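# Move green-PULL-tagged carriers from cage into divider box

## Task

Find each carrier in the cage whose drive shows a green PULL tag on its top, and place every one of them in the divider box. Each must sit down on the box floor and touch only the box, other carriers you placed there, or the robot. The box has to end upright. Every other carrier must stay fully seated in the cage with its lever latched. A placement counts only if it stays in place without the robot holding it. At the end, release and pull the gripper away.

## Robot and tools

Robot: one six-joint arm with a two-finger gripper. The joints, in column order, are waist, shoulder, elbow, forearm roll, wrist pitch and wrist roll. The gripper's fingers point along its own +z axis and close along its y axis.

Frame: the scene frame has its origin on the table top right under the arm base. +z is up, and +y is to the left when you face along +x. The base itself may be slightly tilted. The state line reports end_effector_position in metres and end_effector_quat_wxyz, plus linear (m/s) and angular (rad/s) velocities. That point lies between the finger pads when they are closed. Closed fingertips extend about 33 mm past it, and open ones about 9 mm. The reported hand position grows less accurate at long reach. Closing the fingers pushes the tips about 24 mm further out from the arm, so keep that much clearance above any surface.

execute_actions takes "actions", a list holding one item or nothing.
- Empty list: returns the current state and commands nothing.
- Motion: {"rows": [[...]], "steps": n}. Here n runs from 1 to 15 (default 15), and each step is 1/30 s. Each row is used for one step, and the last row repeats if there are fewer rows than steps. A row has exactly 9 numbers for the single arm: six absolute joint target angles in radians (the same values the Joint positions line shows), then gripper position, force_limit and speed, each in [-1, 1].
- Wait: {"steps": n} with no rows, n up to 300. It counts from the last result, and your reply time is included.
- Optional "pictures": true/false.
Any refused call sends nothing to the robot.

Joint ranges (rad): waist, shoulder, forearm roll, wrist pitch and wrist roll -6.283 to 6.283; elbow -2.792 to 2.792. A target more than 0.010 past a range end, and beyond the joint's current angle, is refused. A target beyond a joint's true end is clipped, and "joint sent to its limit" may show up, possibly referring to an earlier action. Target speed caps are 2.09 rad/s (waist, shoulder), 3.14 (elbow) and 3.93 (the three wrist joints), with 0.3 s to ramp up. The joints are coordinated so they finish together. Each step the target is kept within a lead of the measured angle: 0.456 rad for waist and shoulder, 0.683 for the elbow, 0.854 for the wrist joints. Targets are also scaled back if they would move the hand more than 70 mm from where it is, so long moves need several calls. Between calls the arm keeps heading to the last row until it nearly stalls.

Gripper numbers: position +1 is fully open (140 mm), the pads touch near -0.8, and -1 closes until something blocks the fingers. force_limit -1/0/+1 gives roughly 14/60/107 N on parts up to 40 mm wide. speed -1/0/+1 gives about 30/140/250 mm/s. object_status codes: 0 moving, 1 blocked while opening, 2 blocked while closing (a proper grip), 3 reached the target or pads met (a thin part may still be held). To grip, send -1 and confirm the status reads 2. To squeeze harder while the status is 2, raise force_limit and switch position between -1 and -0.98. position_measured is in counts: 3 is open and 230 is closed, not linear.

Result lines: Joint positions and Joint velocities follow the column order. Joint torques are the holding torques, with per-unit offset, scale and noise, and they change at rest only under contact or load. "joint command not followed" means a clearance check, which treats mounting blocks and posts as part of the arm, changed your targets. HELD marks steps where your row was partly or fully not sent. MOTOR HOT warns of heating from holding loads. An OVER-TEMPERATURE FAULT brakes the arm until it cools.

Faults: a joint torque at its load limit (waist 306, shoulder 306, elbow 144, wrist joints 40.5 N m, counting the held part's weight), or an external force of 144 N anywhere on the arm, tool or load, stops the arm for 10 s and drops the rest of the call. Every stop hurts.

Be careful: never knock or place anything off the table, which fails the scene. Avoid dropping or letting parts slip, slamming, hard impacts and heavy pushing. Something may briefly tug a held part or shove a loose one, so grip firmly and check afterwards. Smooth, quick, low-effort motion is preferred.

zoom_image: {"camera": "cam_high" or "cam_wrist", "region": [x0, y0, x1, y1]} in pixels of that camera's last 504x504 image, with the origin at the top-left and the region at most 504x504. It gives an enlarged crop.

Cameras: cam_high is a fixed overhead pinhole view, and cam_wrist is a fisheye on the hand. Calibration (K, distortion, T_world_to_cam) is supplied. Fixed-camera poses can be off by a couple of degrees and several millimetres. The wrist pose is derived from joint readings.

show_instructions: no arguments. It shows the reference pages and moves nothing.

finished_scene: {"scene": k} with k 1 or 2. Call it only after the carriers rest correctly, the gripper is open and the arm is clear. Replying without any tool call ends everything that is left.

Each tool is called as a command line: name --argument value for each argument, lists and objects as JSON in quotes; but a table of rows of numbers goes row by row, as --pt "numbers of a row", without its own name.

## Session

show_instructions

execute_actions --actions '[]'

Reference images for this scene: manual page 1, manual page 2, manual page 3, manual page 4, manual page 5, manual page 6.

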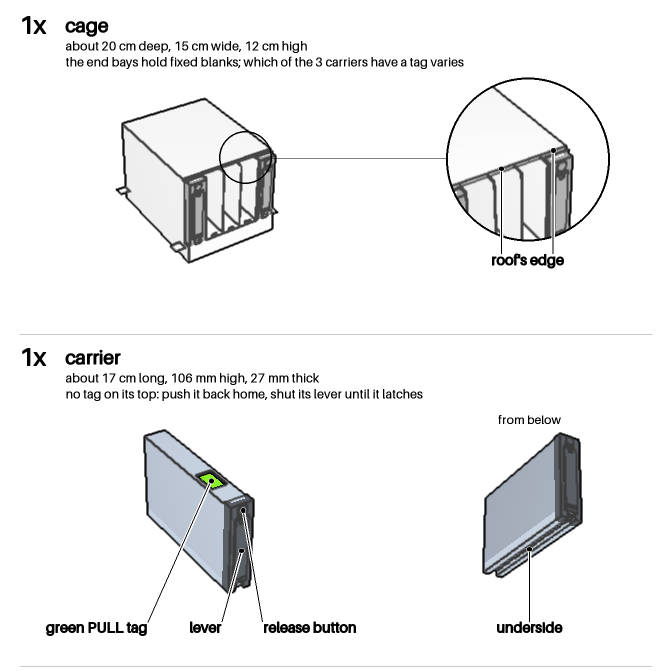

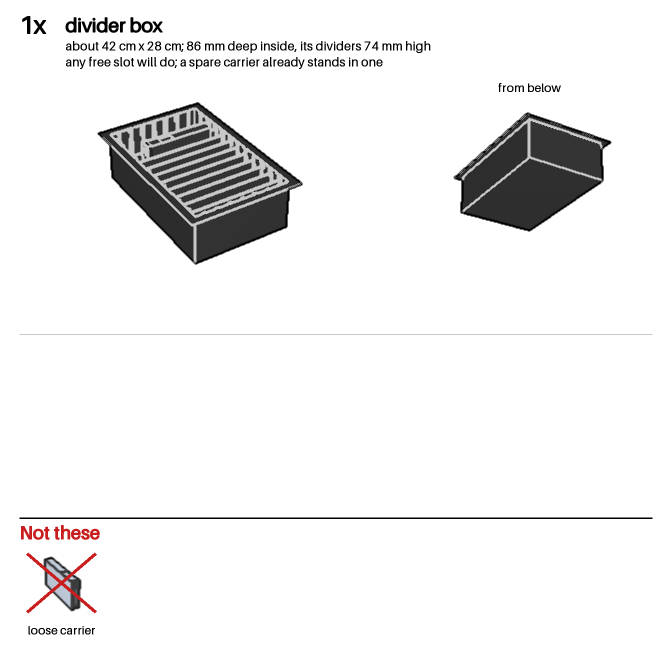

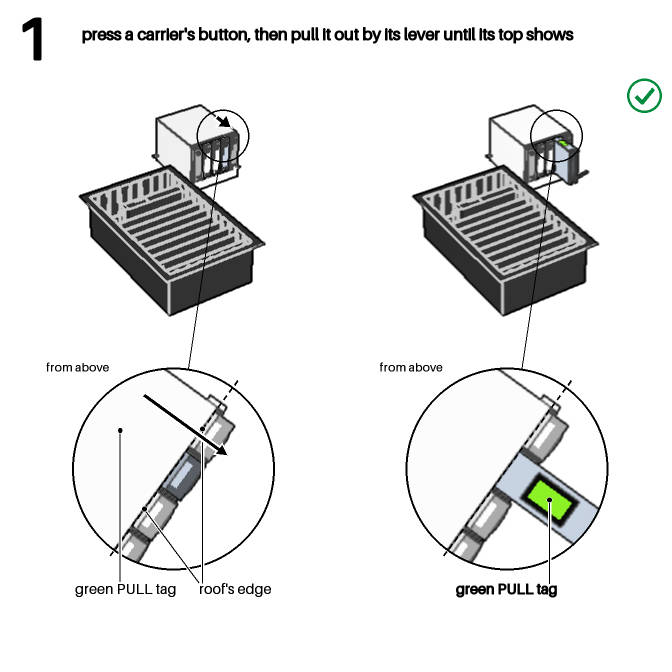

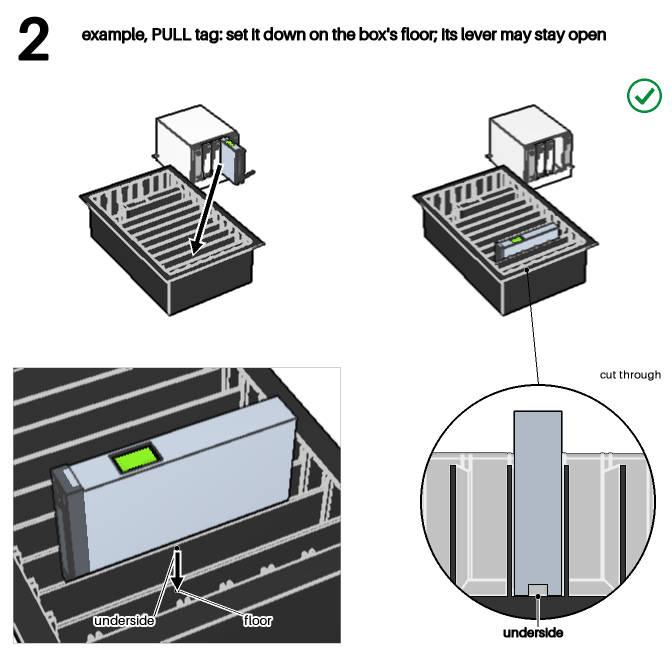

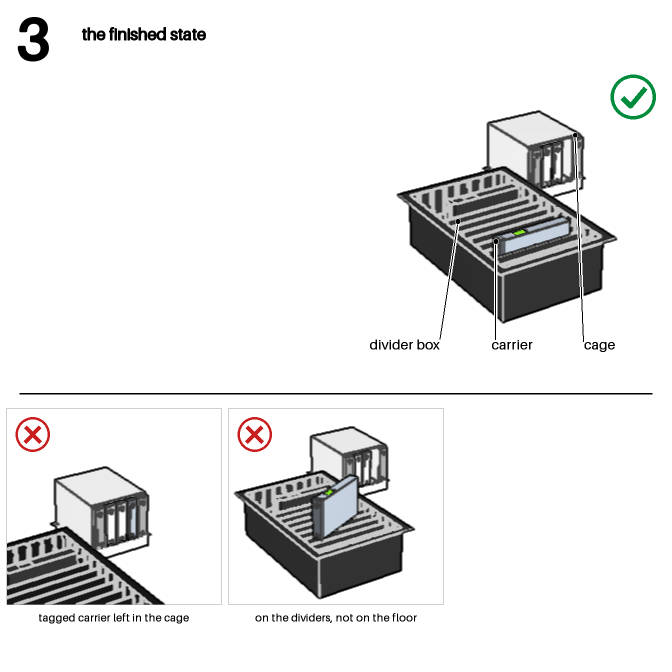

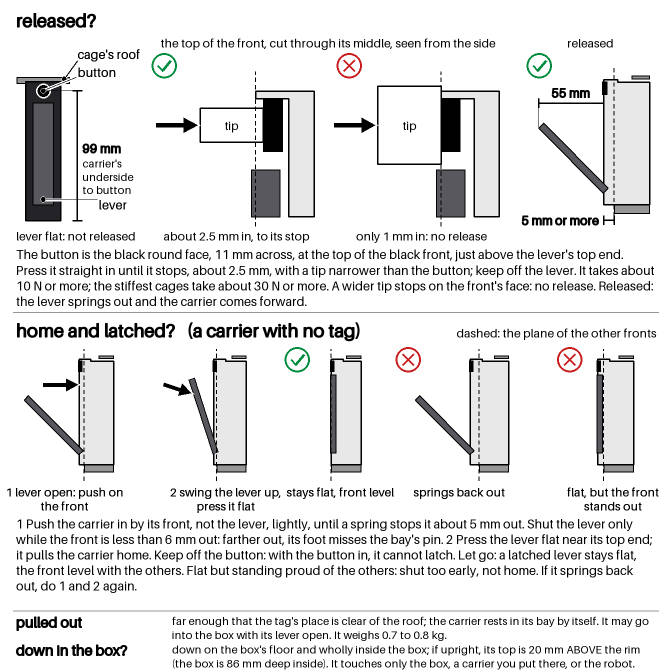

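Scene clock: 0.00 s of 9097.00 s.
end_effector_position=(+0.4538, -0.6681, +0.3799) position_measured=3 object_status=3 end_effector_quat_wxyz=(-0.336, -0.406, +0.843, +0.111) end_effector_velocity=(+0.001, +0.001, -0.000) end_effector_angular_velocity=(+0.001, +0.000, +0.001)
Joint positions: [-0.783  0.638  1.019 -0.596  1.906  2.941]
Joint velocities: [ 0.001  0.     0.     0.     0.    -0.   ]
Joint torques (N m, as the joint torque sensors report them, + toward a larger angle): no reading
camera_calibration (this result's frames):
cam_wrist: T_world_to_cam=[[-0.486294, 0.810449, 0.326634, 0.640524], [0.73309, 0.581829, -0.352214, 0.201085], [-0.475497, 0.0681721, -0.877072, 0.770267], [0, 0, 0, 1]] pos_world=[0.53033, -0.68862, 0.537188]

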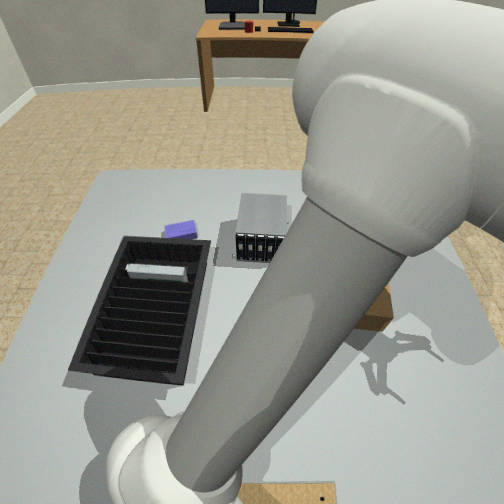

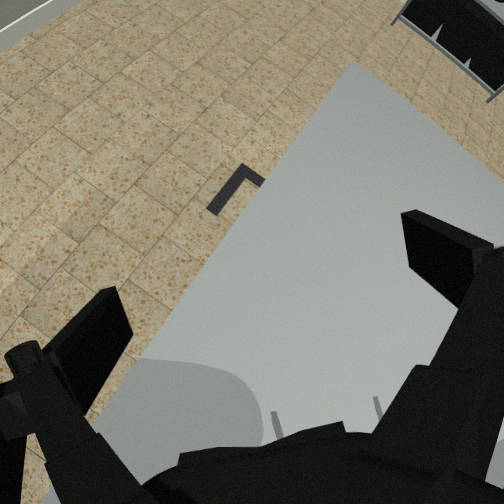

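execute_actions --actions '[{"rows":[[-0.25,0.40,1.40,-0.15,1.40,1.9,-1,0,0]],"steps":15}]' --pictures false

execute_actions --actions '[{"rows":[[-0.25,0.40,1.40,-0.15,1.40,1.9,-1,0,0]],"steps":15}]'

Scene clock: 3.23 s of 9097.00 s.
end_effector_position=(+0.6017, -0.5164, +0.3379) position_measured=104 object_status=0 end_effector_quat_wxyz=(+0.225, +0.695, -0.676, -0.092) end_effector_velocity=(+0.284, +0.387, -0.078) end_effector_angular_velocity=(+0.583, -0.279, +1.401)
Joint positions: [-0.571  0.54   1.176 -0.412  1.697  2.533]
Joint velocities: [ 0.472 -0.205  0.327  0.381 -0.433 -0.923]
Joint torques (N m, as the joint torque sensors report them, + toward a larger angle): [  0.23 -87.78 -40.     2.97   0.77   0.3 ]
Steps of this call (steps 1 to 82: nothing new was sent; steps 83 to 97: all 15 steps of this action). Readings (joint positions | what the end effector reports):
83: [-0.783 0.638 1.019 -0.596 1.906 2.940] | position_measured=3 object_status=0
84: [-0.780 0.637 1.022 -0.593 1.902 2.933] | position_measured=6 object_status=0
86: [-0.751 0.622 1.046 -0.564 1.870 2.879] | position_measured=21 object_status=0
90: [-0.684 0.589 1.098 -0.504 1.801 2.753] | position_measured=51 object_status=0
97: the state above

Scene clock: 3.73 s of 9097.00 s.
end_effector_position=(+0.7134, -0.3002, +0.3048) position_measured=218 object_status=0 end_effector_quat_wxyz=(+0.111, +0.912, -0.393, -0.049) end_effector_velocity=(+0.152, +0.459, -0.051) end_effector_angular_velocity=(+0.424, -0.262, +1.359)
Joint positions: [-0.335  0.437  1.341 -0.219  1.479  2.068]
Joint velocities: [ 0.464 -0.202  0.323  0.377 -0.427 -0.91 ]
Joint torques (N m, as the joint torque sensors report them, + toward a larger angle): [ -1.96 -83.77 -38.61   3.72  -0.03   0.01]
Steps of this call (steps 1 to 15: all 15 steps of this action). Readings (joint positions | what the end effector reports):
1: [-0.555 0.533 1.187 -0.399 1.683 2.502] | position_measured=112 object_status=0
2: [-0.540 0.526 1.198 -0.386 1.668 2.471] | position_measured=119 object_status=0
4: [-0.508 0.513 1.220 -0.360 1.639 2.409] | position_measured=135 object_status=0
8: [-0.445 0.485 1.264 -0.309 1.580 2.284] | position_measured=165 object_status=0
15: the state above
camera_calibration (this result's frames):
cam_wrist: T_world_to_cam=[[-0.851146, -0.471391, 0.230958, 0.397761], [-0.431304, 0.8788, 0.204177, 0.520511], [-0.299213, 0.0741718, -0.951299, 0.701483], [0, 0, 0, 1]] pos_world=[0.772944, -0.321954, 0.469178]

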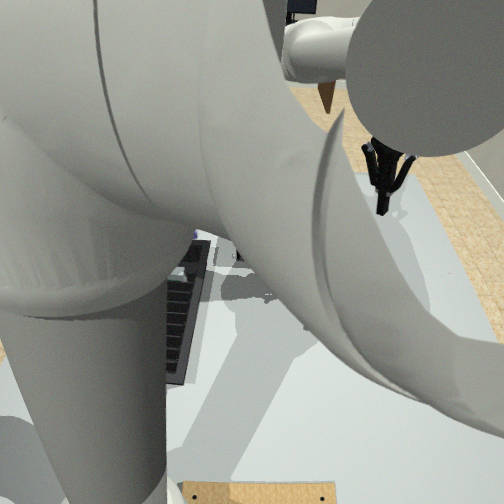

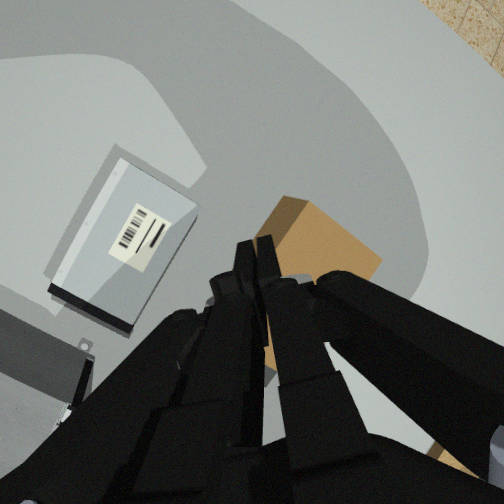

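execute_actions --actions '[{"rows":[[-0.0417,0.3498,1.7074,0,1.0844,1.5149,-1,0,0]],"steps":15}]' --pictures false

execute_actions --actions '[{"steps":14}]'

Scene clock: 4.93 s of 9097.00 s.
end_effector_position=(+0.7139, -0.0239, +0.1808) position_measured=233 object_status=3 end_effector_quat_wxyz=(+0.005, +1.000, -0.025, -0.003) end_effector_velocity=(-0.117, +0.349, -0.206) end_effector_angular_velocity=(+0.232, -0.103, +0.918)
Joint positions: [-0.061  0.355  1.678 -0.014  1.114  1.552]
Joint velocities: [ 0.365 -0.087  0.535  0.259 -0.541 -0.661]
Joint torques (N m, as the joint torque sensors report them, + toward a larger angle): [ -9.37 -66.82 -41.94   3.42  -0.29  -0.29]
Steps of this call (steps 1 to 21: the robot went on to your last target; steps 22 to 36: all 15 steps of this action). Readings (joint positions | what the end effector reports):
22: [-0.250 0.400 1.400 -0.150 1.400 1.900] | position_measured=233 object_status=3
23: [-0.246 0.399 1.405 -0.147 1.394 1.893] | position_measured=233 object_status=3
25: [-0.219 0.392 1.446 -0.127 1.352 1.842] | position_measured=233 object_status=3
29: [-0.161 0.379 1.531 -0.086 1.265 1.735] | position_measured=233 object_status=3
36: the state above

Scene clock: 5.40 s of 9097.00 s.
end_effector_position=(+0.7074, -0.0051, +0.1697) position_measured=233 object_status=3 end_effector_quat_wxyz=(-0.001, +1.000, +0.000, +0.000) end_effector_velocity=(+0.001, +0.001, +0.001) end_effector_angular_velocity=(-0.000, -0.001, +0.001)
Joint positions: [-0.042  0.35   1.707 -0.     1.084  1.515]
Joint velocities: [ 0.001 -0.    -0.001 -0.     0.    -0.   ]
Joint torques (N m, as the joint torque sensors report them, + toward a larger angle): [ -1.45 -70.38 -35.86   3.89   0.03   0.02]
Steps of this call (steps 1 to 14: the robot went on to your last target). Readings (joint positions | what the end effector reports):
1: [-0.051 0.352 1.694 -0.007 1.099 1.533] | position_measured=233 object_status=3
2: [-0.045 0.351 1.702 -0.003 1.090 1.522] | position_measured=233 object_status=3
4: [-0.042 0.350 1.706 -0.001 1.085 1.516] | position_measured=233 object_status=3
8: [-0.042 0.350 1.707 -0.000 1.084 1.515] | position_measured=233 object_status=3
14: the state above
camera_calibration (this result's frames):
cam_wrist: T_world_to_cam=[[-0.24249, -0.970136, -0.00583225, 0.169981], [-0.935483, 0.232227, 0.266349, 0.629008], [-0.257041, 0.0700429, -0.963859, 0.521548], [0, 0, 0, 1]] pos_world=[0.763704, -0.0176984, 0.336154]

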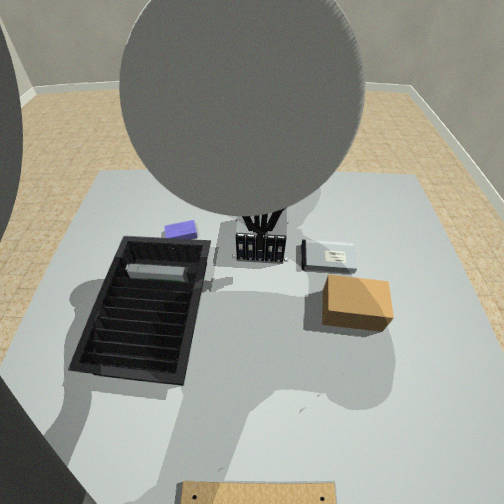

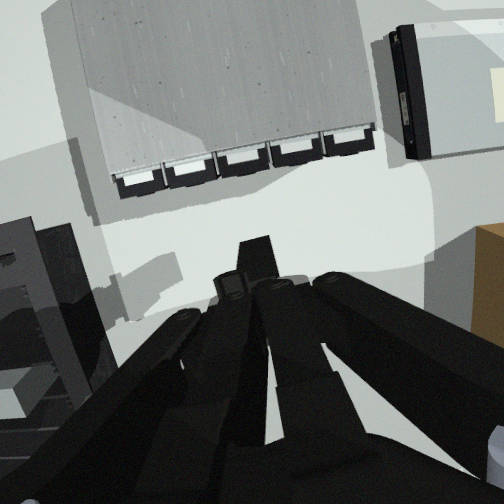

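zoom_image --camera "cam_wrist" --region '[100, 130, 250, 210]'

zoom_image --camera "cam_wrist" --region '[240, 110, 390, 190]'

Region (100, 130, 250, 210) of cam_wrist's 504x504 image, scaled by 3.360, with more detail than that image has; it fills the top 269 rows of this view, and the rest is white.

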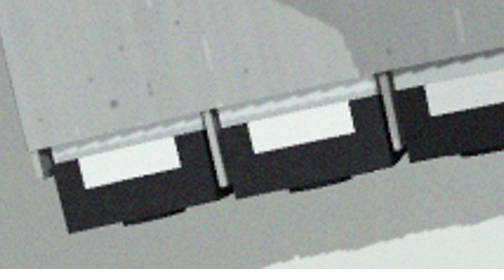

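Region (240, 110, 390, 190) of cam_wrist's 504x504 image, scaled by 3.360, with more detail than that image has; it fills the top 269 rows of this view, and the rest is white.

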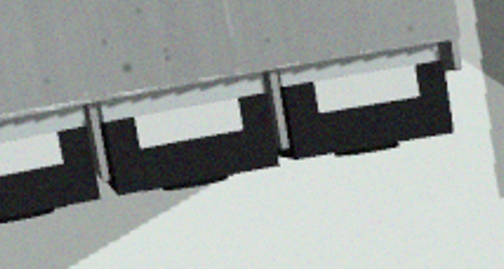

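execute_actions --actions '[{"rows":[[-0.07,0.2176,2.0146,0,0.5578,1.1,-1,0,0],[-0.07,0.2176,2.0146,0,0.5578,1.1,-1,0,0],[-0.07,0.2176,2.0146,0,0.5578,1.1,-1,0,0],[-0.07,0.2176,2.0146,0,0.5578,1.1,-1,0,0],[-0.07,0.2176,2.0146,0,0.5578,1.1,-1,0,0],[-0.07,0.2176,2.0146,0,0.5578,1.1,-1,0,0],[-0.07,0.2176,2.0146,0,0.5578,1.1,-1,0,0],[-0.07,0.2176,2.0146,0,0.5578,1.1,-1,0,0],[-0.07,0.2176,2.0146,0,0.5578,1.1,-1,0,0],[-0.07,0.2176,2.0146,0,0.5578,1.1,-1,0,0],[-0.07,0.2176,2.0146,0,0.5578,1.1,-1,0,0],[-0.0886,0.1818,2.2139,0,0.0481,0.785,-1,0,0]],"steps":15}]' --pictures false

execute_actions --actions '[{"steps":14}]'

Scene clock: 25.40 s of 9097.00 s.
end_effector_position=(+0.6919, -0.0265, +0.1267) position_measured=233 object_status=3 end_effector_quat_wxyz=(+0.062, +0.954, +0.216, +0.196) end_effector_velocity=(+0.037, -0.050, -0.068) end_effector_angular_velocity=(-0.526, -1.051, +0.912)
Joint positions: [-0.074  0.207  2.056  0.     0.464  1.037]
Joint velocities: [-0.067 -0.164  0.708 -0.    -1.636 -1.071]
Joint torques (N m, as the joint torque sensors report them, + toward a larger angle): [ -1.04 -50.25 -23.5    2.24  -1.     0.06]
Steps of this call (steps 1 to 30: the robot went on to your last target; steps 31 to 90: nothing new was sent; then 16.50 s passed at rest; steps 91 to 105: all 15 steps of this action). Readings (joint positions | what the end effector reports):
91: [-0.042 0.350 1.708 0.000 1.084 1.515] | position_measured=233 object_status=3
92: [-0.042 0.348 1.711 0.000 1.077 1.509] | position_measured=233 object_status=3
94: [-0.045 0.334 1.744 0.000 1.021 1.465] | position_measured=233 object_status=3
98: [-0.059 0.266 1.902 0.000 0.751 1.252] | position_measured=233 object_status=3
105: the state above

Scene clock: 25.87 s of 9097.00 s.
end_effector_position=(+0.7050, -0.0381, +0.1255) position_measured=233 object_status=3 end_effector_quat_wxyz=(+0.146, +0.886, +0.315, +0.309) end_effector_velocity=(-0.000, +0.000, -0.000) end_effector_angular_velocity=(-0.000, +0.000, +0.001)
Joint positions: [-0.089  0.182  2.214 -0.     0.048  0.785]
Joint velocities: [ 0.    -0.     0.001  0.    -0.001 -0.   ]
Joint torques (N m, as the joint torque sensors report them, + toward a larger angle): [ -0.96 -46.67 -28.42   3.03  -1.6   -0.18]
Steps of this call (steps 1 to 14: the robot went on to your last target). Readings (joint positions | what the end effector reports):
1: [-0.076 0.201 2.083 0.000 0.401 0.997] | position_measured=233 object_status=3
2: [-0.079 0.197 2.114 0.000 0.325 0.948] | position_measured=233 object_status=3
4: [-0.084 0.189 2.167 -0.000 0.180 0.863] | position_measured=233 object_status=3
8: [-0.089 0.182 2.213 -0.000 0.051 0.787] | position_measured=233 object_status=3
14: the state above
camera_calibration (this result's frames):
cam_wrist: T_world_to_cam=[[0.307048, -0.894043, 0.326204, -0.289003], [-0.850448, -0.411604, -0.327596, 0.636208], [0.427152, -0.176832, -0.88672, -0.0208371], [0, 0, 0, 1]] pos_world=[0.638701, -0.000199487, 0.284217]

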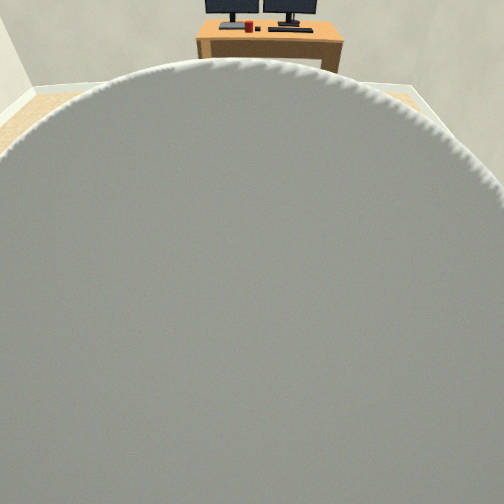

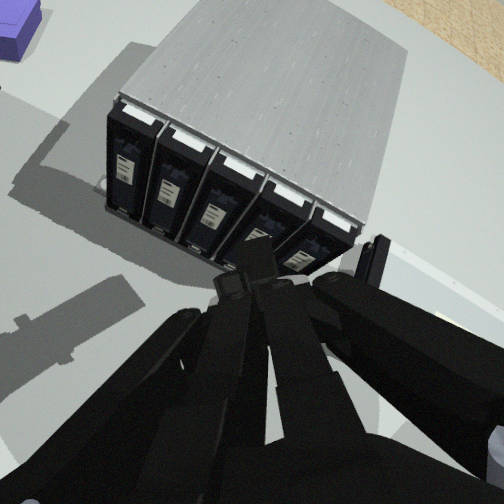

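execute_actions --actions '[{"rows":[[-0.0886,0.1845,2.2103,0,0.0490,0.785,-1,0,0],[-0.0886,0.1872,2.2068,0,0.0498,0.785,-1,0,0],[-0.0886,0.1899,2.2032,0,0.0507,0.785,-1,0,0],[-0.0886,0.1913,2.2014,0,0.0511,0.785,-1,0,0],[-0.0886,0.1926,2.1996,0,0.0516,0.785,-1,0,0],[-0.0886,0.1933,2.1987,0,0.0518,0.785,-1,0,0],[-0.0886,0.1940,2.1978,0,0.0520,0.785,-1,0,0],[-0.0886,0.1947,2.1969,0,0.0522,0.785,-1,0,0],[-0.0886,0.1953,2.1960,0,0.0525,0.785,-1,0,0],[-0.0886,0.1960,2.1951,0,0.0527,0.785,-1,0,0]],"steps":15}]'

zoom_image --camera "cam_wrist" --region '[210, 170, 330, 290]'

Scene clock: 28.37 s of 9097.00 s.
end_effector_position=(+0.7153, -0.0391, +0.1255) position_measured=233 object_status=3 end_effector_quat_wxyz=(+0.146, +0.886, +0.315, +0.309) end_effector_velocity=(+0.001, -0.001, +0.000) end_effector_angular_velocity=(-0.000, -0.001, -0.001)
Joint positions: [-0.089  0.196  2.195  0.     0.053  0.785]
Joint velocities: [-0.001  0.001 -0.003  0.     0.    -0.   ]
Joint torques (N m, as the joint torque sensors report them, + toward a larger angle): [ -1.63 -49.56 -28.2    2.96  -1.45  -0.17]
Steps of this call (steps 1 to 30: the robot went on to your last target; steps 31 to 60: nothing new was sent; steps 61 to 75: all 15 steps of this action). Readings (joint positions | what the end effector reports):
61: [-0.089 0.182 2.214 0.000 0.048 0.785] | position_measured=233 object_status=3
62: [-0.089 0.182 2.214 0.000 0.048 0.785] | position_measured=233 object_status=3
64: [-0.089 0.186 2.208 0.000 0.049 0.785] | position_measured=233 object_status=3
68: [-0.089 0.193 2.200 0.000 0.052 0.785] | position_measured=233 object_status=3
75: the state above
camera_calibration (this result's frames):
cam_wrist: T_world_to_cam=[[0.30706, -0.89406, 0.326147, -0.293135], [-0.850492, -0.411574, -0.327521, 0.644572], [0.427057, -0.176817, -0.886769, -0.0253284], [0, 0, 0, 1]] pos_world=[0.649029, -0.00126913, 0.284255]

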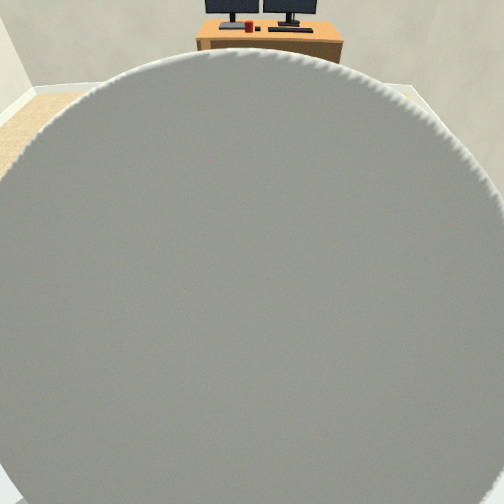

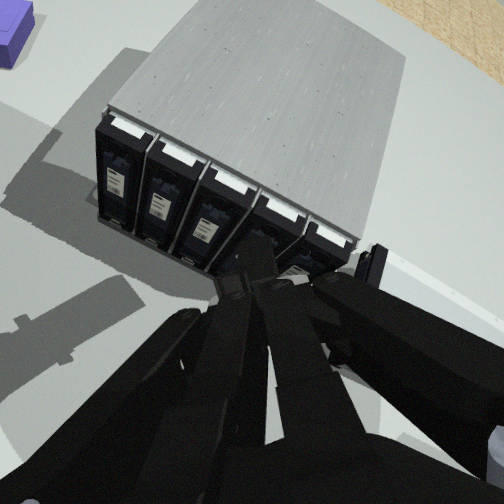

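Region (210, 170, 330, 290) of cam_wrist's 504x504 image, scaled by 4.200, with more detail than that image has.

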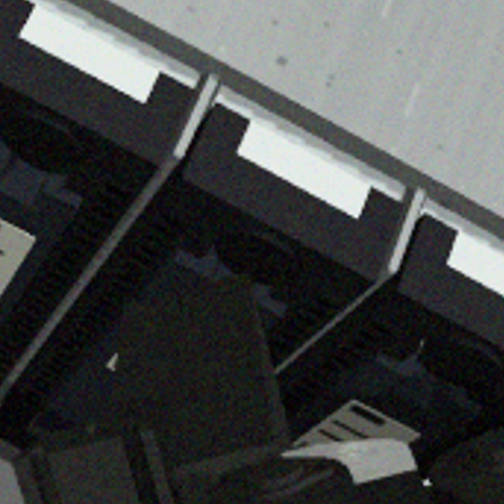

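execute_actions --actions '[{"rows":[[-0.0886,0.1967,2.1942,0,0.0529,0.785,-1,0,0],[-0.0886,0.1974,2.1933,0,0.0531,0.785,-1,0,0],[-0.0886,0.1980,2.1924,0,0.0534,0.785,-1,0,0],[-0.0886,0.1987,2.1915,0,0.0536,0.785,-1,0,0],[-0.0886,0.1994,2.1906,0,0.0538,0.785,-1,0,0]],"steps":11}]' --pictures false

Scene clock: 30.17 s of 9097.00 s.
end_effector_position=(+0.7178, -0.0394, +0.1255) position_measured=233 object_status=3 end_effector_quat_wxyz=(+0.146, +0.886, +0.315, +0.309) end_effector_velocity=(+0.001, +0.000, +0.001) end_effector_angular_velocity=(-0.000, -0.001, +0.000)
Joint positions: [-0.089  0.199  2.191  0.     0.054  0.785]
Joint velocities: [ 0.     0.    -0.002  0.    -0.    -0.   ]
Joint torques (N m, as the joint torque sensors report them, + toward a larger angle): [ -1.7  -48.51 -31.47   2.97  -2.55  -0.1 ]
Steps of this call (steps 1 to 15: the robot went on to your last target; steps 16 to 43: nothing new was sent; steps 44 to 54: all 11 steps of this action). Readings (joint positions | what the end effector reports):
44: [-0.089 0.196 2.195 0.000 0.053 0.785] | position_measured=233 object_status=3
45: [-0.089 0.196 2.195 0.000 0.053 0.785] | position_measured=233 object_status=3
47: [-0.089 0.197 2.193 0.000 0.053 0.785] | position_measured=233 object_status=3
51: [-0.089 0.199 2.191 0.000 0.054 0.785] | position_measured=233 object_status=3
54: the state above

Contact begun. +2.5 mm.

execute_actions --actions '[{"rows":[[-0.0886,0.2001,2.1897,0,0.0540,0.785,-1,0,0],[-0.0886,0.2008,2.1888,0,0.0542,0.785,-1,0,0],[-0.0886,0.2014,2.1879,0,0.0545,0.785,-1,0,0],[-0.0886,0.2021,2.1870,0,0.0547,0.785,-1,0,0],[-0.0886,0.2028,2.1861,0,0.0549,0.785,-1,0,0]],"steps":11}]'

zoom_image --camera "cam_wrist" --region '[210, 170, 330, 290]'

Scene clock: 32.27 s of 9097.00 s.
end_effector_position=(+0.7203, -0.0397, +0.1255) position_measured=233 object_status=3 end_effector_quat_wxyz=(+0.146, +0.886, +0.315, +0.309) end_effector_velocity=(+0.001, +0.000, +0.000) end_effector_angular_velocity=(-0.000, -0.001, +0.001)
Joint positions: [-0.089  0.203  2.186  0.     0.055  0.785]
Joint velocities: [ 0.     0.    -0.001 -0.     0.    -0.001]
Joint torques (N m, as the joint torque sensors report them, + toward a larger angle): [ -2.92 -47.06 -35.75   3.03  -4.18   0.17]
Steps of this call (steps 1 to 15: the robot went on to your last target; steps 16 to 52: nothing new was sent; steps 53 to 63: all 11 steps of this action). Readings (joint positions | what the end effector reports):
53: [-0.089 0.199 2.191 0.000 0.054 0.785] | position_measured=233 object_status=3
54: [-0.089 0.200 2.190 0.000 0.054 0.785] | position_measured=233 object_status=3
56: [-0.089 0.201 2.189 0.000 0.054 0.785] | position_measured=233 object_status=3
60: [-0.089 0.203 2.186 0.000 0.055 0.785] | position_measured=233 object_status=3
63: the state above
camera_calibration (this result's frames):
cam_wrist: T_world_to_cam=[[0.307059, -0.894059, 0.326148, -0.295152], [-0.850491, -0.411575, -0.327524, 0.648655], [0.42706, -0.176817, -0.886767, -0.0275775], [0, 0, 0, 1]] pos_world=[0.654081, -0.0017893, 0.284258]

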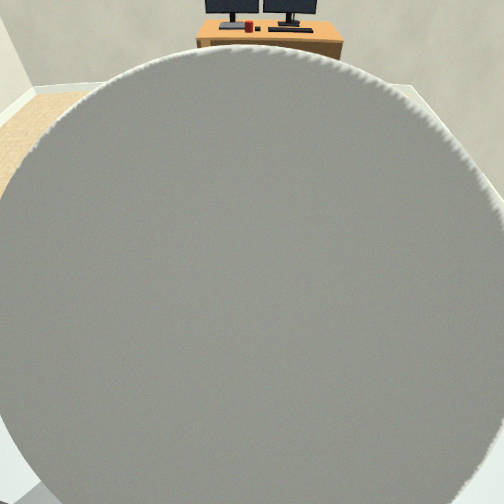

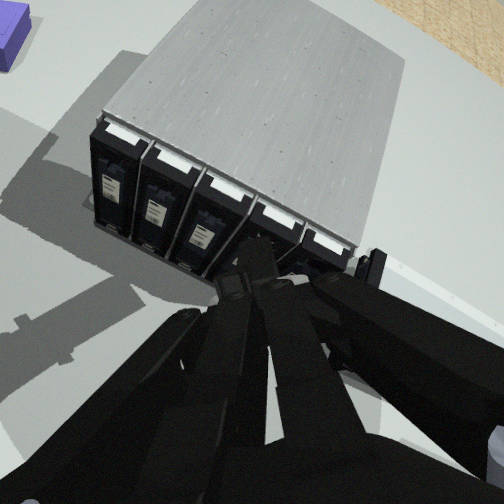

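Region (210, 170, 330, 290) of cam_wrist's 504x504 image, scaled by 4.200, with more detail than that image has.

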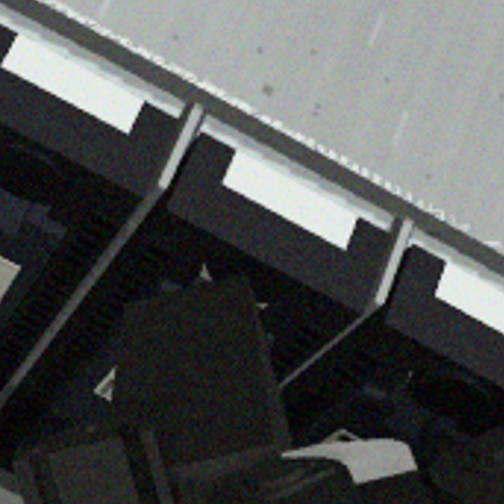

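execute_actions --actions '[{"rows":[[-0.0886,0.2033,2.1855,0,0.0550,0.785,-1,0,0],[-0.0886,0.2037,2.1849,0,0.0552,0.785,-1,0,0],[-0.0886,0.2037,2.1849,0,0.0552,0.785,-1,0,0],[-0.0886,0.2037,2.1849,0,0.0552,0.785,-1,0,0],[-0.0886,0.2037,2.1849,0,0.0552,0.785,-1,0,0],[-0.0886,0.2014,2.1879,0,0.0545,0.785,-1,0,0],[-0.0886,0.1980,2.1924,0,0.0534,0.785,-1,0,0],[-0.0886,0.1940,2.1978,0,0.0520,0.785,-1,0,0],[-0.0886,0.1899,2.2032,0,0.0507,0.785,-1,0,0],[-0.0886,0.1858,2.2085,0,0.0494,0.785,-1,0,0],[-0.0886,0.1832,2.2121,0,0.0485,0.785,-1,0,0]],"steps":15}]' --pictures false

execute_actions --actions '[{"rows":[[-0.0840,0.1832,2.2121,0,0.0485,0.785,-1,0,0],[-0.0780,0.1832,2.2121,0,0.0485,0.785,-1,0,0],[-0.0710,0.1832,2.2121,0,0.0485,0.785,-1,0,0],[-0.0640,0.1832,2.2121,0,0.0485,0.785,-1,0,0],[-0.0570,0.1832,2.2121,0,0.0485,0.785,-1,0,0],[-0.0510,0.1832,2.2121,0,0.0485,0.785,-1,0,0],[-0.0476,0.1832,2.2121,0,0.0485,0.785,-1,0,0],[-0.0476,0.1832,2.2121,0,0.0485,0.785,-1,0,0],[-0.0476,0.1832,2.2121,0,0.0485,0.785,-1,0,0],[-0.0476,0.1858,2.2085,0,0.0494,0.785,-1,0,0],[-0.0476,0.1899,2.2032,0,0.0507,0.785,-1,0,0],[-0.0476,0.1926,2.1996,0,0.0516,0.785,-1,0,0],[-0.0476,0.1953,2.1960,0,0.0525,0.785,-1,0,0]],"steps":15}]'

Scene clock: 37.50 s of 9097.00 s.
end_effector_position=(+0.7065, -0.0382, +0.1255) position_measured=233 object_status=3 end_effector_quat_wxyz=(+0.146, +0.885, +0.315, +0.309) end_effector_velocity=(-0.009, +0.001, -0.001) end_effector_angular_velocity=(-0.000, +0.001, +0.000)
Joint positions: [-0.089  0.184  2.211 -0.     0.049  0.785]
Joint velocities: [ 0.    -0.01   0.015 -0.    -0.004 -0.   ]
Joint torques (N m, as the joint torque sensors report them, + toward a larger angle): [ -1.45 -43.01 -32.23   2.99  -2.27  -0.21]
Steps of this call (steps 1 to 15: the robot went on to your last target; steps 16 to 90: nothing new was sent; then 1.73 s passed at rest; steps 91 to 105: all 15 steps of this action). Readings (joint positions | what the end effector reports):
91: [-0.089 0.203 2.186 -0.000 0.055 0.785] | position_measured=233 object_status=3
92: [-0.089 0.203 2.186 -0.000 0.055 0.785] | position_measured=233 object_status=3
94: [-0.089 0.203 2.185 -0.000 0.055 0.785] | position_measured=233 object_status=3
98: [-0.089 0.202 2.187 -0.000 0.055 0.785] | position_measured=233 object_status=3
105: the state above

Scene clock: 38.00 s of 9097.00 s.
end_effector_position=(+0.7143, -0.0097, +0.1255) position_measured=233 object_status=3 end_effector_quat_wxyz=(+0.140, +0.879, +0.333, +0.312) end_effector_velocity=(+0.031, -0.001, -0.001) end_effector_angular_velocity=(-0.001, +0.003, +0.003)
Joint positions: [-0.048  0.193  2.199 -0.     0.052  0.785]
Joint velocities: [ 0.002  0.044 -0.057 -0.001  0.015 -0.   ]
Joint torques (N m, as the joint torque sensors report them, + toward a larger angle): [  0.94 -50.38 -27.51   2.92  -2.45  -0.09]
Steps of this call (steps 1 to 15: all 15 steps of this action). Readings (joint positions | what the end effector reports):
1: [-0.089 0.184 2.212 -0.000 0.049 0.785] | position_measured=233 object_status=3
2: [-0.087 0.183 2.212 -0.000 0.049 0.785] | position_measured=233 object_status=3
4: [-0.080 0.183 2.212 -0.000 0.048 0.785] | position_measured=233 object_status=3
8: [-0.055 0.183 2.212 -0.000 0.048 0.785] | position_measured=233 object_status=3
15: the state above
camera_calibration (this result's frames):
cam_wrist: T_world_to_cam=[[0.343399, -0.88074, 0.32615, -0.292337], [-0.832956, -0.446035, -0.327471, 0.642918], [0.433891, -0.159216, -0.886786, -0.0244237], [0, 0, 0, 1]] pos_world=[0.646508, 0.0254022, 0.284224]

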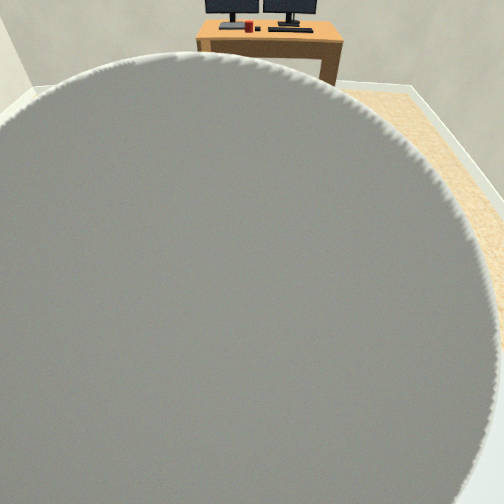

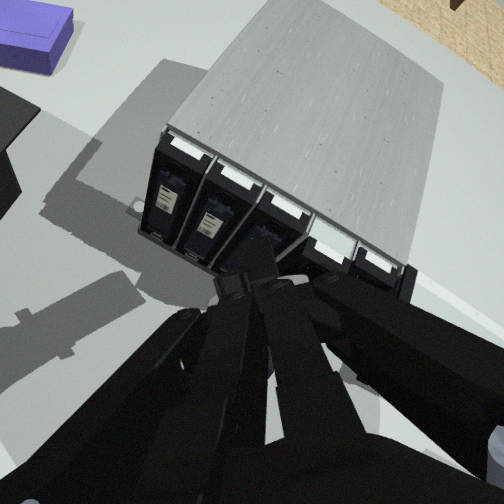

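execute_actions --actions '[{"rows":[[-0.0476,0.1967,2.1942,0,0.0529,0.785,-1,0,0],[-0.0476,0.1980,2.1924,0,0.0534,0.785,-1,0,0],[-0.0476,0.1987,2.1915,0,0.0536,0.785,-1,0,0],[-0.0476,0.1994,2.1906,0,0.0538,0.785,-1,0,0],[-0.0476,0.2001,2.1897,0,0.0540,0.785,-1,0,0],[-0.0476,0.2008,2.1888,0,0.0542,0.785,-1,0,0],[-0.0476,0.2014,2.1879,0,0.0545,0.785,-1,0,0],[-0.0476,0.2021,2.1870,0,0.0547,0.785,-1,0,0],[-0.0476,0.2028,2.1861,0,0.0549,0.785,-1,0,0],[-0.0476,0.2035,2.1852,0,0.0551,0.785,-1,0,0]],"steps":15}]'

zoom_image --camera "cam_wrist" --region '[210, 170, 330, 290]'

Scene clock: 41.27 s of 9097.00 s.
end_effector_position=(+0.7218, -0.0101, +0.1255) position_measured=233 object_status=3 end_effector_quat_wxyz=(+0.140, +0.879, +0.333, +0.312) end_effector_velocity=(+0.002, +0.000, +0.001) end_effector_angular_velocity=(+0.000, -0.002, -0.000)
Joint positions: [-0.048  0.203  2.185 -0.     0.055  0.785]
Joint velocities: [ 0.     0.001 -0.004  0.     0.     0.   ]
Joint torques (N m, as the joint torque sensors report them, + toward a larger angle): [ -2.49 -46.8  -35.15   3.12  -4.03   0.02]
Steps of this call (steps 1 to 15: the robot went on to your last target; steps 16 to 83: nothing new was sent; steps 84 to 98: all 15 steps of this action). Readings (joint positions | what the end effector reports):
84: [-0.048 0.195 2.196 -0.000 0.053 0.785] | position_measured=233 object_status=3
85: [-0.048 0.196 2.195 -0.000 0.053 0.785] | position_measured=233 object_status=3
87: [-0.048 0.198 2.193 -0.000 0.053 0.785] | position_measured=233 object_status=3
91: [-0.048 0.201 2.189 -0.000 0.054 0.785] | position_measured=233 object_status=3
98: the state above
camera_calibration (this result's frames):
cam_wrist: T_world_to_cam=[[0.343474, -0.880702, 0.326174, -0.295345], [-0.832888, -0.446126, -0.32752, 0.649008], [0.433962, -0.159172, -0.886759, -0.0277741], [0, 0, 0, 1]] pos_world=[0.654047, 0.0250073, 0.284268]

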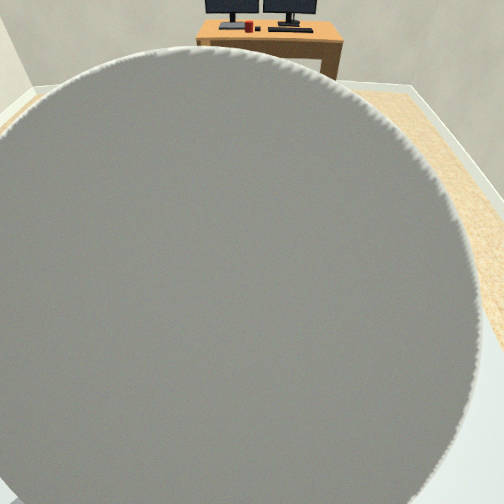

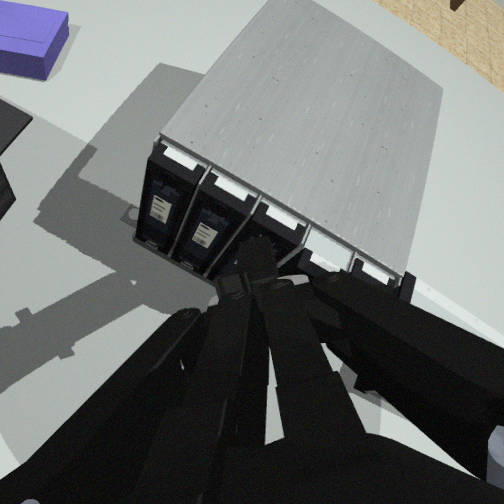

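Region (210, 170, 330, 290) of cam_wrist's 504x504 image, scaled by 4.200, with more detail than that image has.

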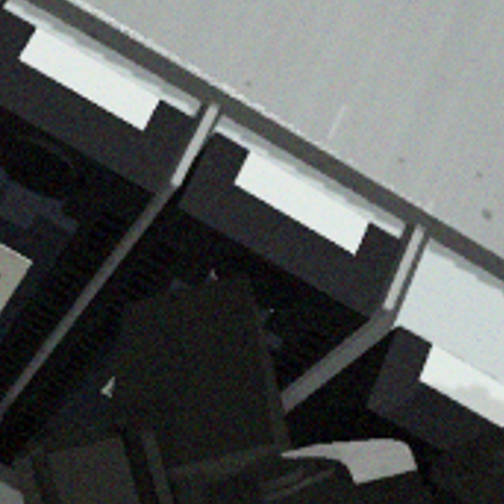

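execute_actions --actions '[{"rows":[[-0.0476,0.2040,2.1845,0,0.0553,0.785,-1,0,0],[-0.0476,0.2046,2.1838,0,0.0554,0.785,-1,0,0],[-0.0476,0.2046,2.1838,0,0.0554,0.785,-1,0,0],[-0.0476,0.2046,2.1838,0,0.0554,0.785,-1,0,0],[-0.0476,0.2046,2.1838,0,0.0554,0.785,-1,0,0],[-0.0476,0.2021,2.1870,0,0.0547,0.785,-1,0,0],[-0.0476,0.1980,2.1924,0,0.0534,0.785,-1,0,0],[-0.0476,0.1940,2.1978,0,0.0520,0.785,-1,0,0],[-0.0476,0.1899,2.2032,0,0.0507,0.785,-1,0,0],[-0.0476,0.1858,2.2085,0,0.0494,0.785,-1,0,0],[-0.0476,0.1832,2.2121,0,0.0485,0.785,-1,0,0]],"steps":14}]' --pictures false

execute_actions --actions '[{"rows":[[-0.0430,0.1832,2.2121,0,0.0485,0.785,-1,0,0],[-0.0370,0.1832,2.2121,0,0.0485,0.785,-1,0,0],[-0.0300,0.1832,2.2121,0,0.0485,0.785,-1,0,0],[-0.0230,0.1832,2.2121,0,0.0485,0.785,-1,0,0],[-0.0170,0.1832,2.2121,0,0.0485,0.785,-1,0,0],[-0.0120,0.1832,2.2121,0,0.0485,0.785,-1,0,0],[-0.0090,0.1832,2.2121,0,0.0485,0.785,-1,0,0],[-0.0090,0.1832,2.2121,0,0.0485,0.785,-1,0,0],[-0.0090,0.1832,2.2121,0,0.0485,0.785,-1,0,0],[-0.0090,0.1858,2.2085,0,0.0494,0.785,-1,0,0],[-0.0090,0.1899,2.2032,0,0.0507,0.785,-1,0,0],[-0.0090,0.1926,2.1996,0,0.0516,0.785,-1,0,0],[-0.0090,0.1953,2.1960,0,0.0525,0.785,-1,0,0],[-0.0090,0.1974,2.1933,0,0.0531,0.785,-1,0,0],[-0.0090,0.1987,2.1915,0,0.0536,0.785,-1,0,0]],"steps":15}]' --pictures false

execute_actions --actions '[{"rows":[[-0.0090,0.1994,2.1906,0,0.0538,0.785,-1,0,0],[-0.0090,0.2001,2.1897,0,0.0540,0.785,-1,0,0],[-0.0090,0.2008,2.1888,0,0.0542,0.785,-1,0,0],[-0.0090,0.2014,2.1879,0,0.0545,0.785,-1,0,0],[-0.0090,0.2021,2.1870,0,0.0547,0.785,-1,0,0],[-0.0090,0.2028,2.1861,0,0.0549,0.785,-1,0,0],[-0.0090,0.2035,2.1852,0,0.0551,0.785,-1,0,0],[-0.0090,0.2042,2.1843,0,0.0553,0.785,-1,0,0],[-0.0090,0.2048,2.1834,0,0.0556,0.785,-1,0,0],[-0.0090,0.2055,2.1825,0,0.0558,0.785,-1,0,0],[-0.0090,0.2059,2.1820,0,0.0559,0.785,-1,0,0]],"steps":15}]'

zoom_image --camera "cam_wrist" --region '[210, 170, 330, 290]'

Scene clock: 48.53 s of 9097.00 s.
end_effector_position=(+0.7078, -0.0093, +0.1256) position_measured=233 object_status=3 end_effector_quat_wxyz=(+0.140, +0.879, +0.333, +0.312) end_effector_velocity=(-0.017, +0.002, -0.000) end_effector_angular_velocity=(-0.000, -0.001, +0.001)
Joint positions: [-0.048  0.184  2.21   0.     0.049  0.785]
Joint velocities: [ 0.001 -0.023  0.031  0.    -0.008 -0.   ]
Joint torques (N m, as the joint torque sensors report them, + toward a larger angle): [ -2.16 -41.86 -31.51   3.24  -2.09  -0.09]
Steps of this call (steps 1 to 15: the robot went on to your last target; steps 16 to 90: nothing new was sent; then 3.80 s passed at rest; steps 91 to 104: all 14 steps of this action). Readings (joint positions | what the end effector reports):
91: [-0.048 0.204 2.185 -0.000 0.055 0.785] | position_measured=233 object_status=3
92: [-0.048 0.204 2.185 0.000 0.055 0.785] | position_measured=233 object_status=3
94: [-0.048 0.204 2.184 0.000 0.055 0.785] | position_measured=233 object_status=3
98: [-0.048 0.202 2.187 0.000 0.055 0.785] | position_measured=233 object_status=3
104: the state above

Scene clock: 49.03 s of 9097.00 s.
end_effector_position=(+0.7145, +0.0178, +0.1255) position_measured=233 object_status=3 end_effector_quat_wxyz=(+0.134, +0.872, +0.349, +0.315) end_effector_velocity=(+0.055, -0.001, +0.001) end_effector_angular_velocity=(+0.000, -0.001, -0.000)
Joint positions: [-0.009  0.194  2.198  0.     0.052  0.785]
Joint velocities: [ 0.     0.073 -0.098 -0.     0.023  0.001]
Joint torques (N m, as the joint torque sensors report them, + toward a larger angle): [ -0.8  -48.9  -27.91   2.91  -1.54  -0.05]
Steps of this call (steps 1 to 15: all 15 steps of this action). Readings (joint positions | what the end effector reports):
1: [-0.048 0.184 2.211 0.000 0.049 0.785] | position_measured=233 object_status=3
2: [-0.046 0.184 2.212 0.000 0.049 0.785] | position_measured=233 object_status=3
4: [-0.039 0.183 2.212 0.000 0.048 0.785] | position_measured=233 object_status=3
8: [-0.016 0.183 2.212 0.000 0.048 0.785] | position_measured=233 object_status=3
15: the state above

Scene clock: 49.53 s of 9097.00 s.
end_effector_position=(+0.7234, +0.0177, +0.1256) position_measured=233 object_status=3 end_effector_quat_wxyz=(+0.134, +0.872, +0.350, +0.315) end_effector_velocity=(+0.002, -0.001, +0.001) end_effector_angular_velocity=(+0.000, -0.001, -0.001)
Joint positions: [-0.009  0.206  2.182  0.     0.056  0.785]
Joint velocities: [-0.001  0.002 -0.003  0.001  0.    -0.001]
Joint torques (N m, as the joint torque sensors report them, + toward a larger angle): [ -1.56 -46.87 -33.78   2.9   -4.03  -0.05]
Steps of this call (steps 1 to 15: all 15 steps of this action). Readings (joint positions | what the end effector reports):
1: [-0.009 0.196 2.195 0.000 0.053 0.785] | position_measured=233 object_status=3
2: [-0.009 0.198 2.193 0.000 0.053 0.785] | position_measured=233 object_status=3
4: [-0.009 0.200 2.190 0.000 0.054 0.785] | position_measured=233 object_status=3
8: [-0.009 0.203 2.186 0.000 0.055 0.785] | position_measured=233 object_status=3
15: the state above
camera_calibration (this result's frames):
cam_wrist: T_world_to_cam=[[0.377173, -0.866802, 0.326182, -0.296026], [-0.815052, -0.477914, -0.32755, 0.650413], [0.439808, -0.142312, -0.886745, -0.0285282], [0, 0, 0, 1]] pos_world=[0.65432, 0.0501858, 0.284304]

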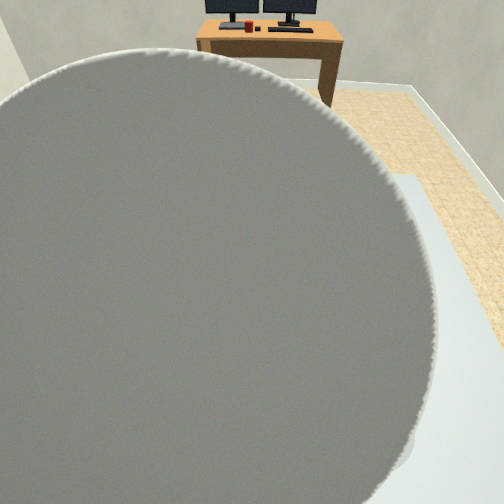

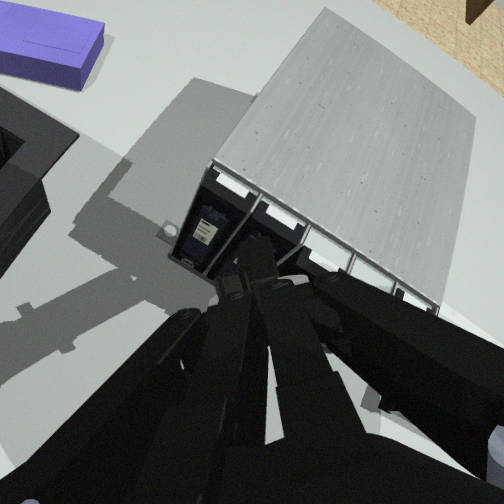

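Region (210, 170, 330, 290) of cam_wrist's 504x504 image, scaled by 4.200, with more detail than that image has.

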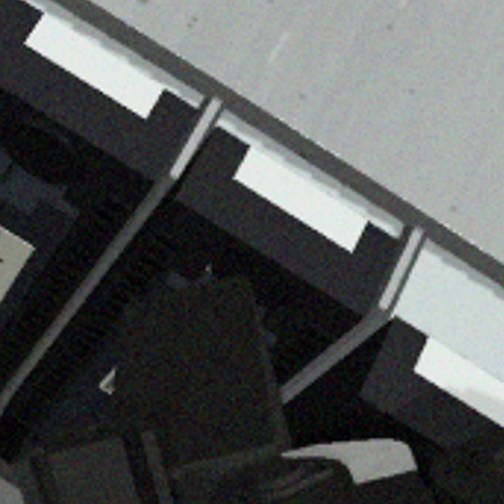

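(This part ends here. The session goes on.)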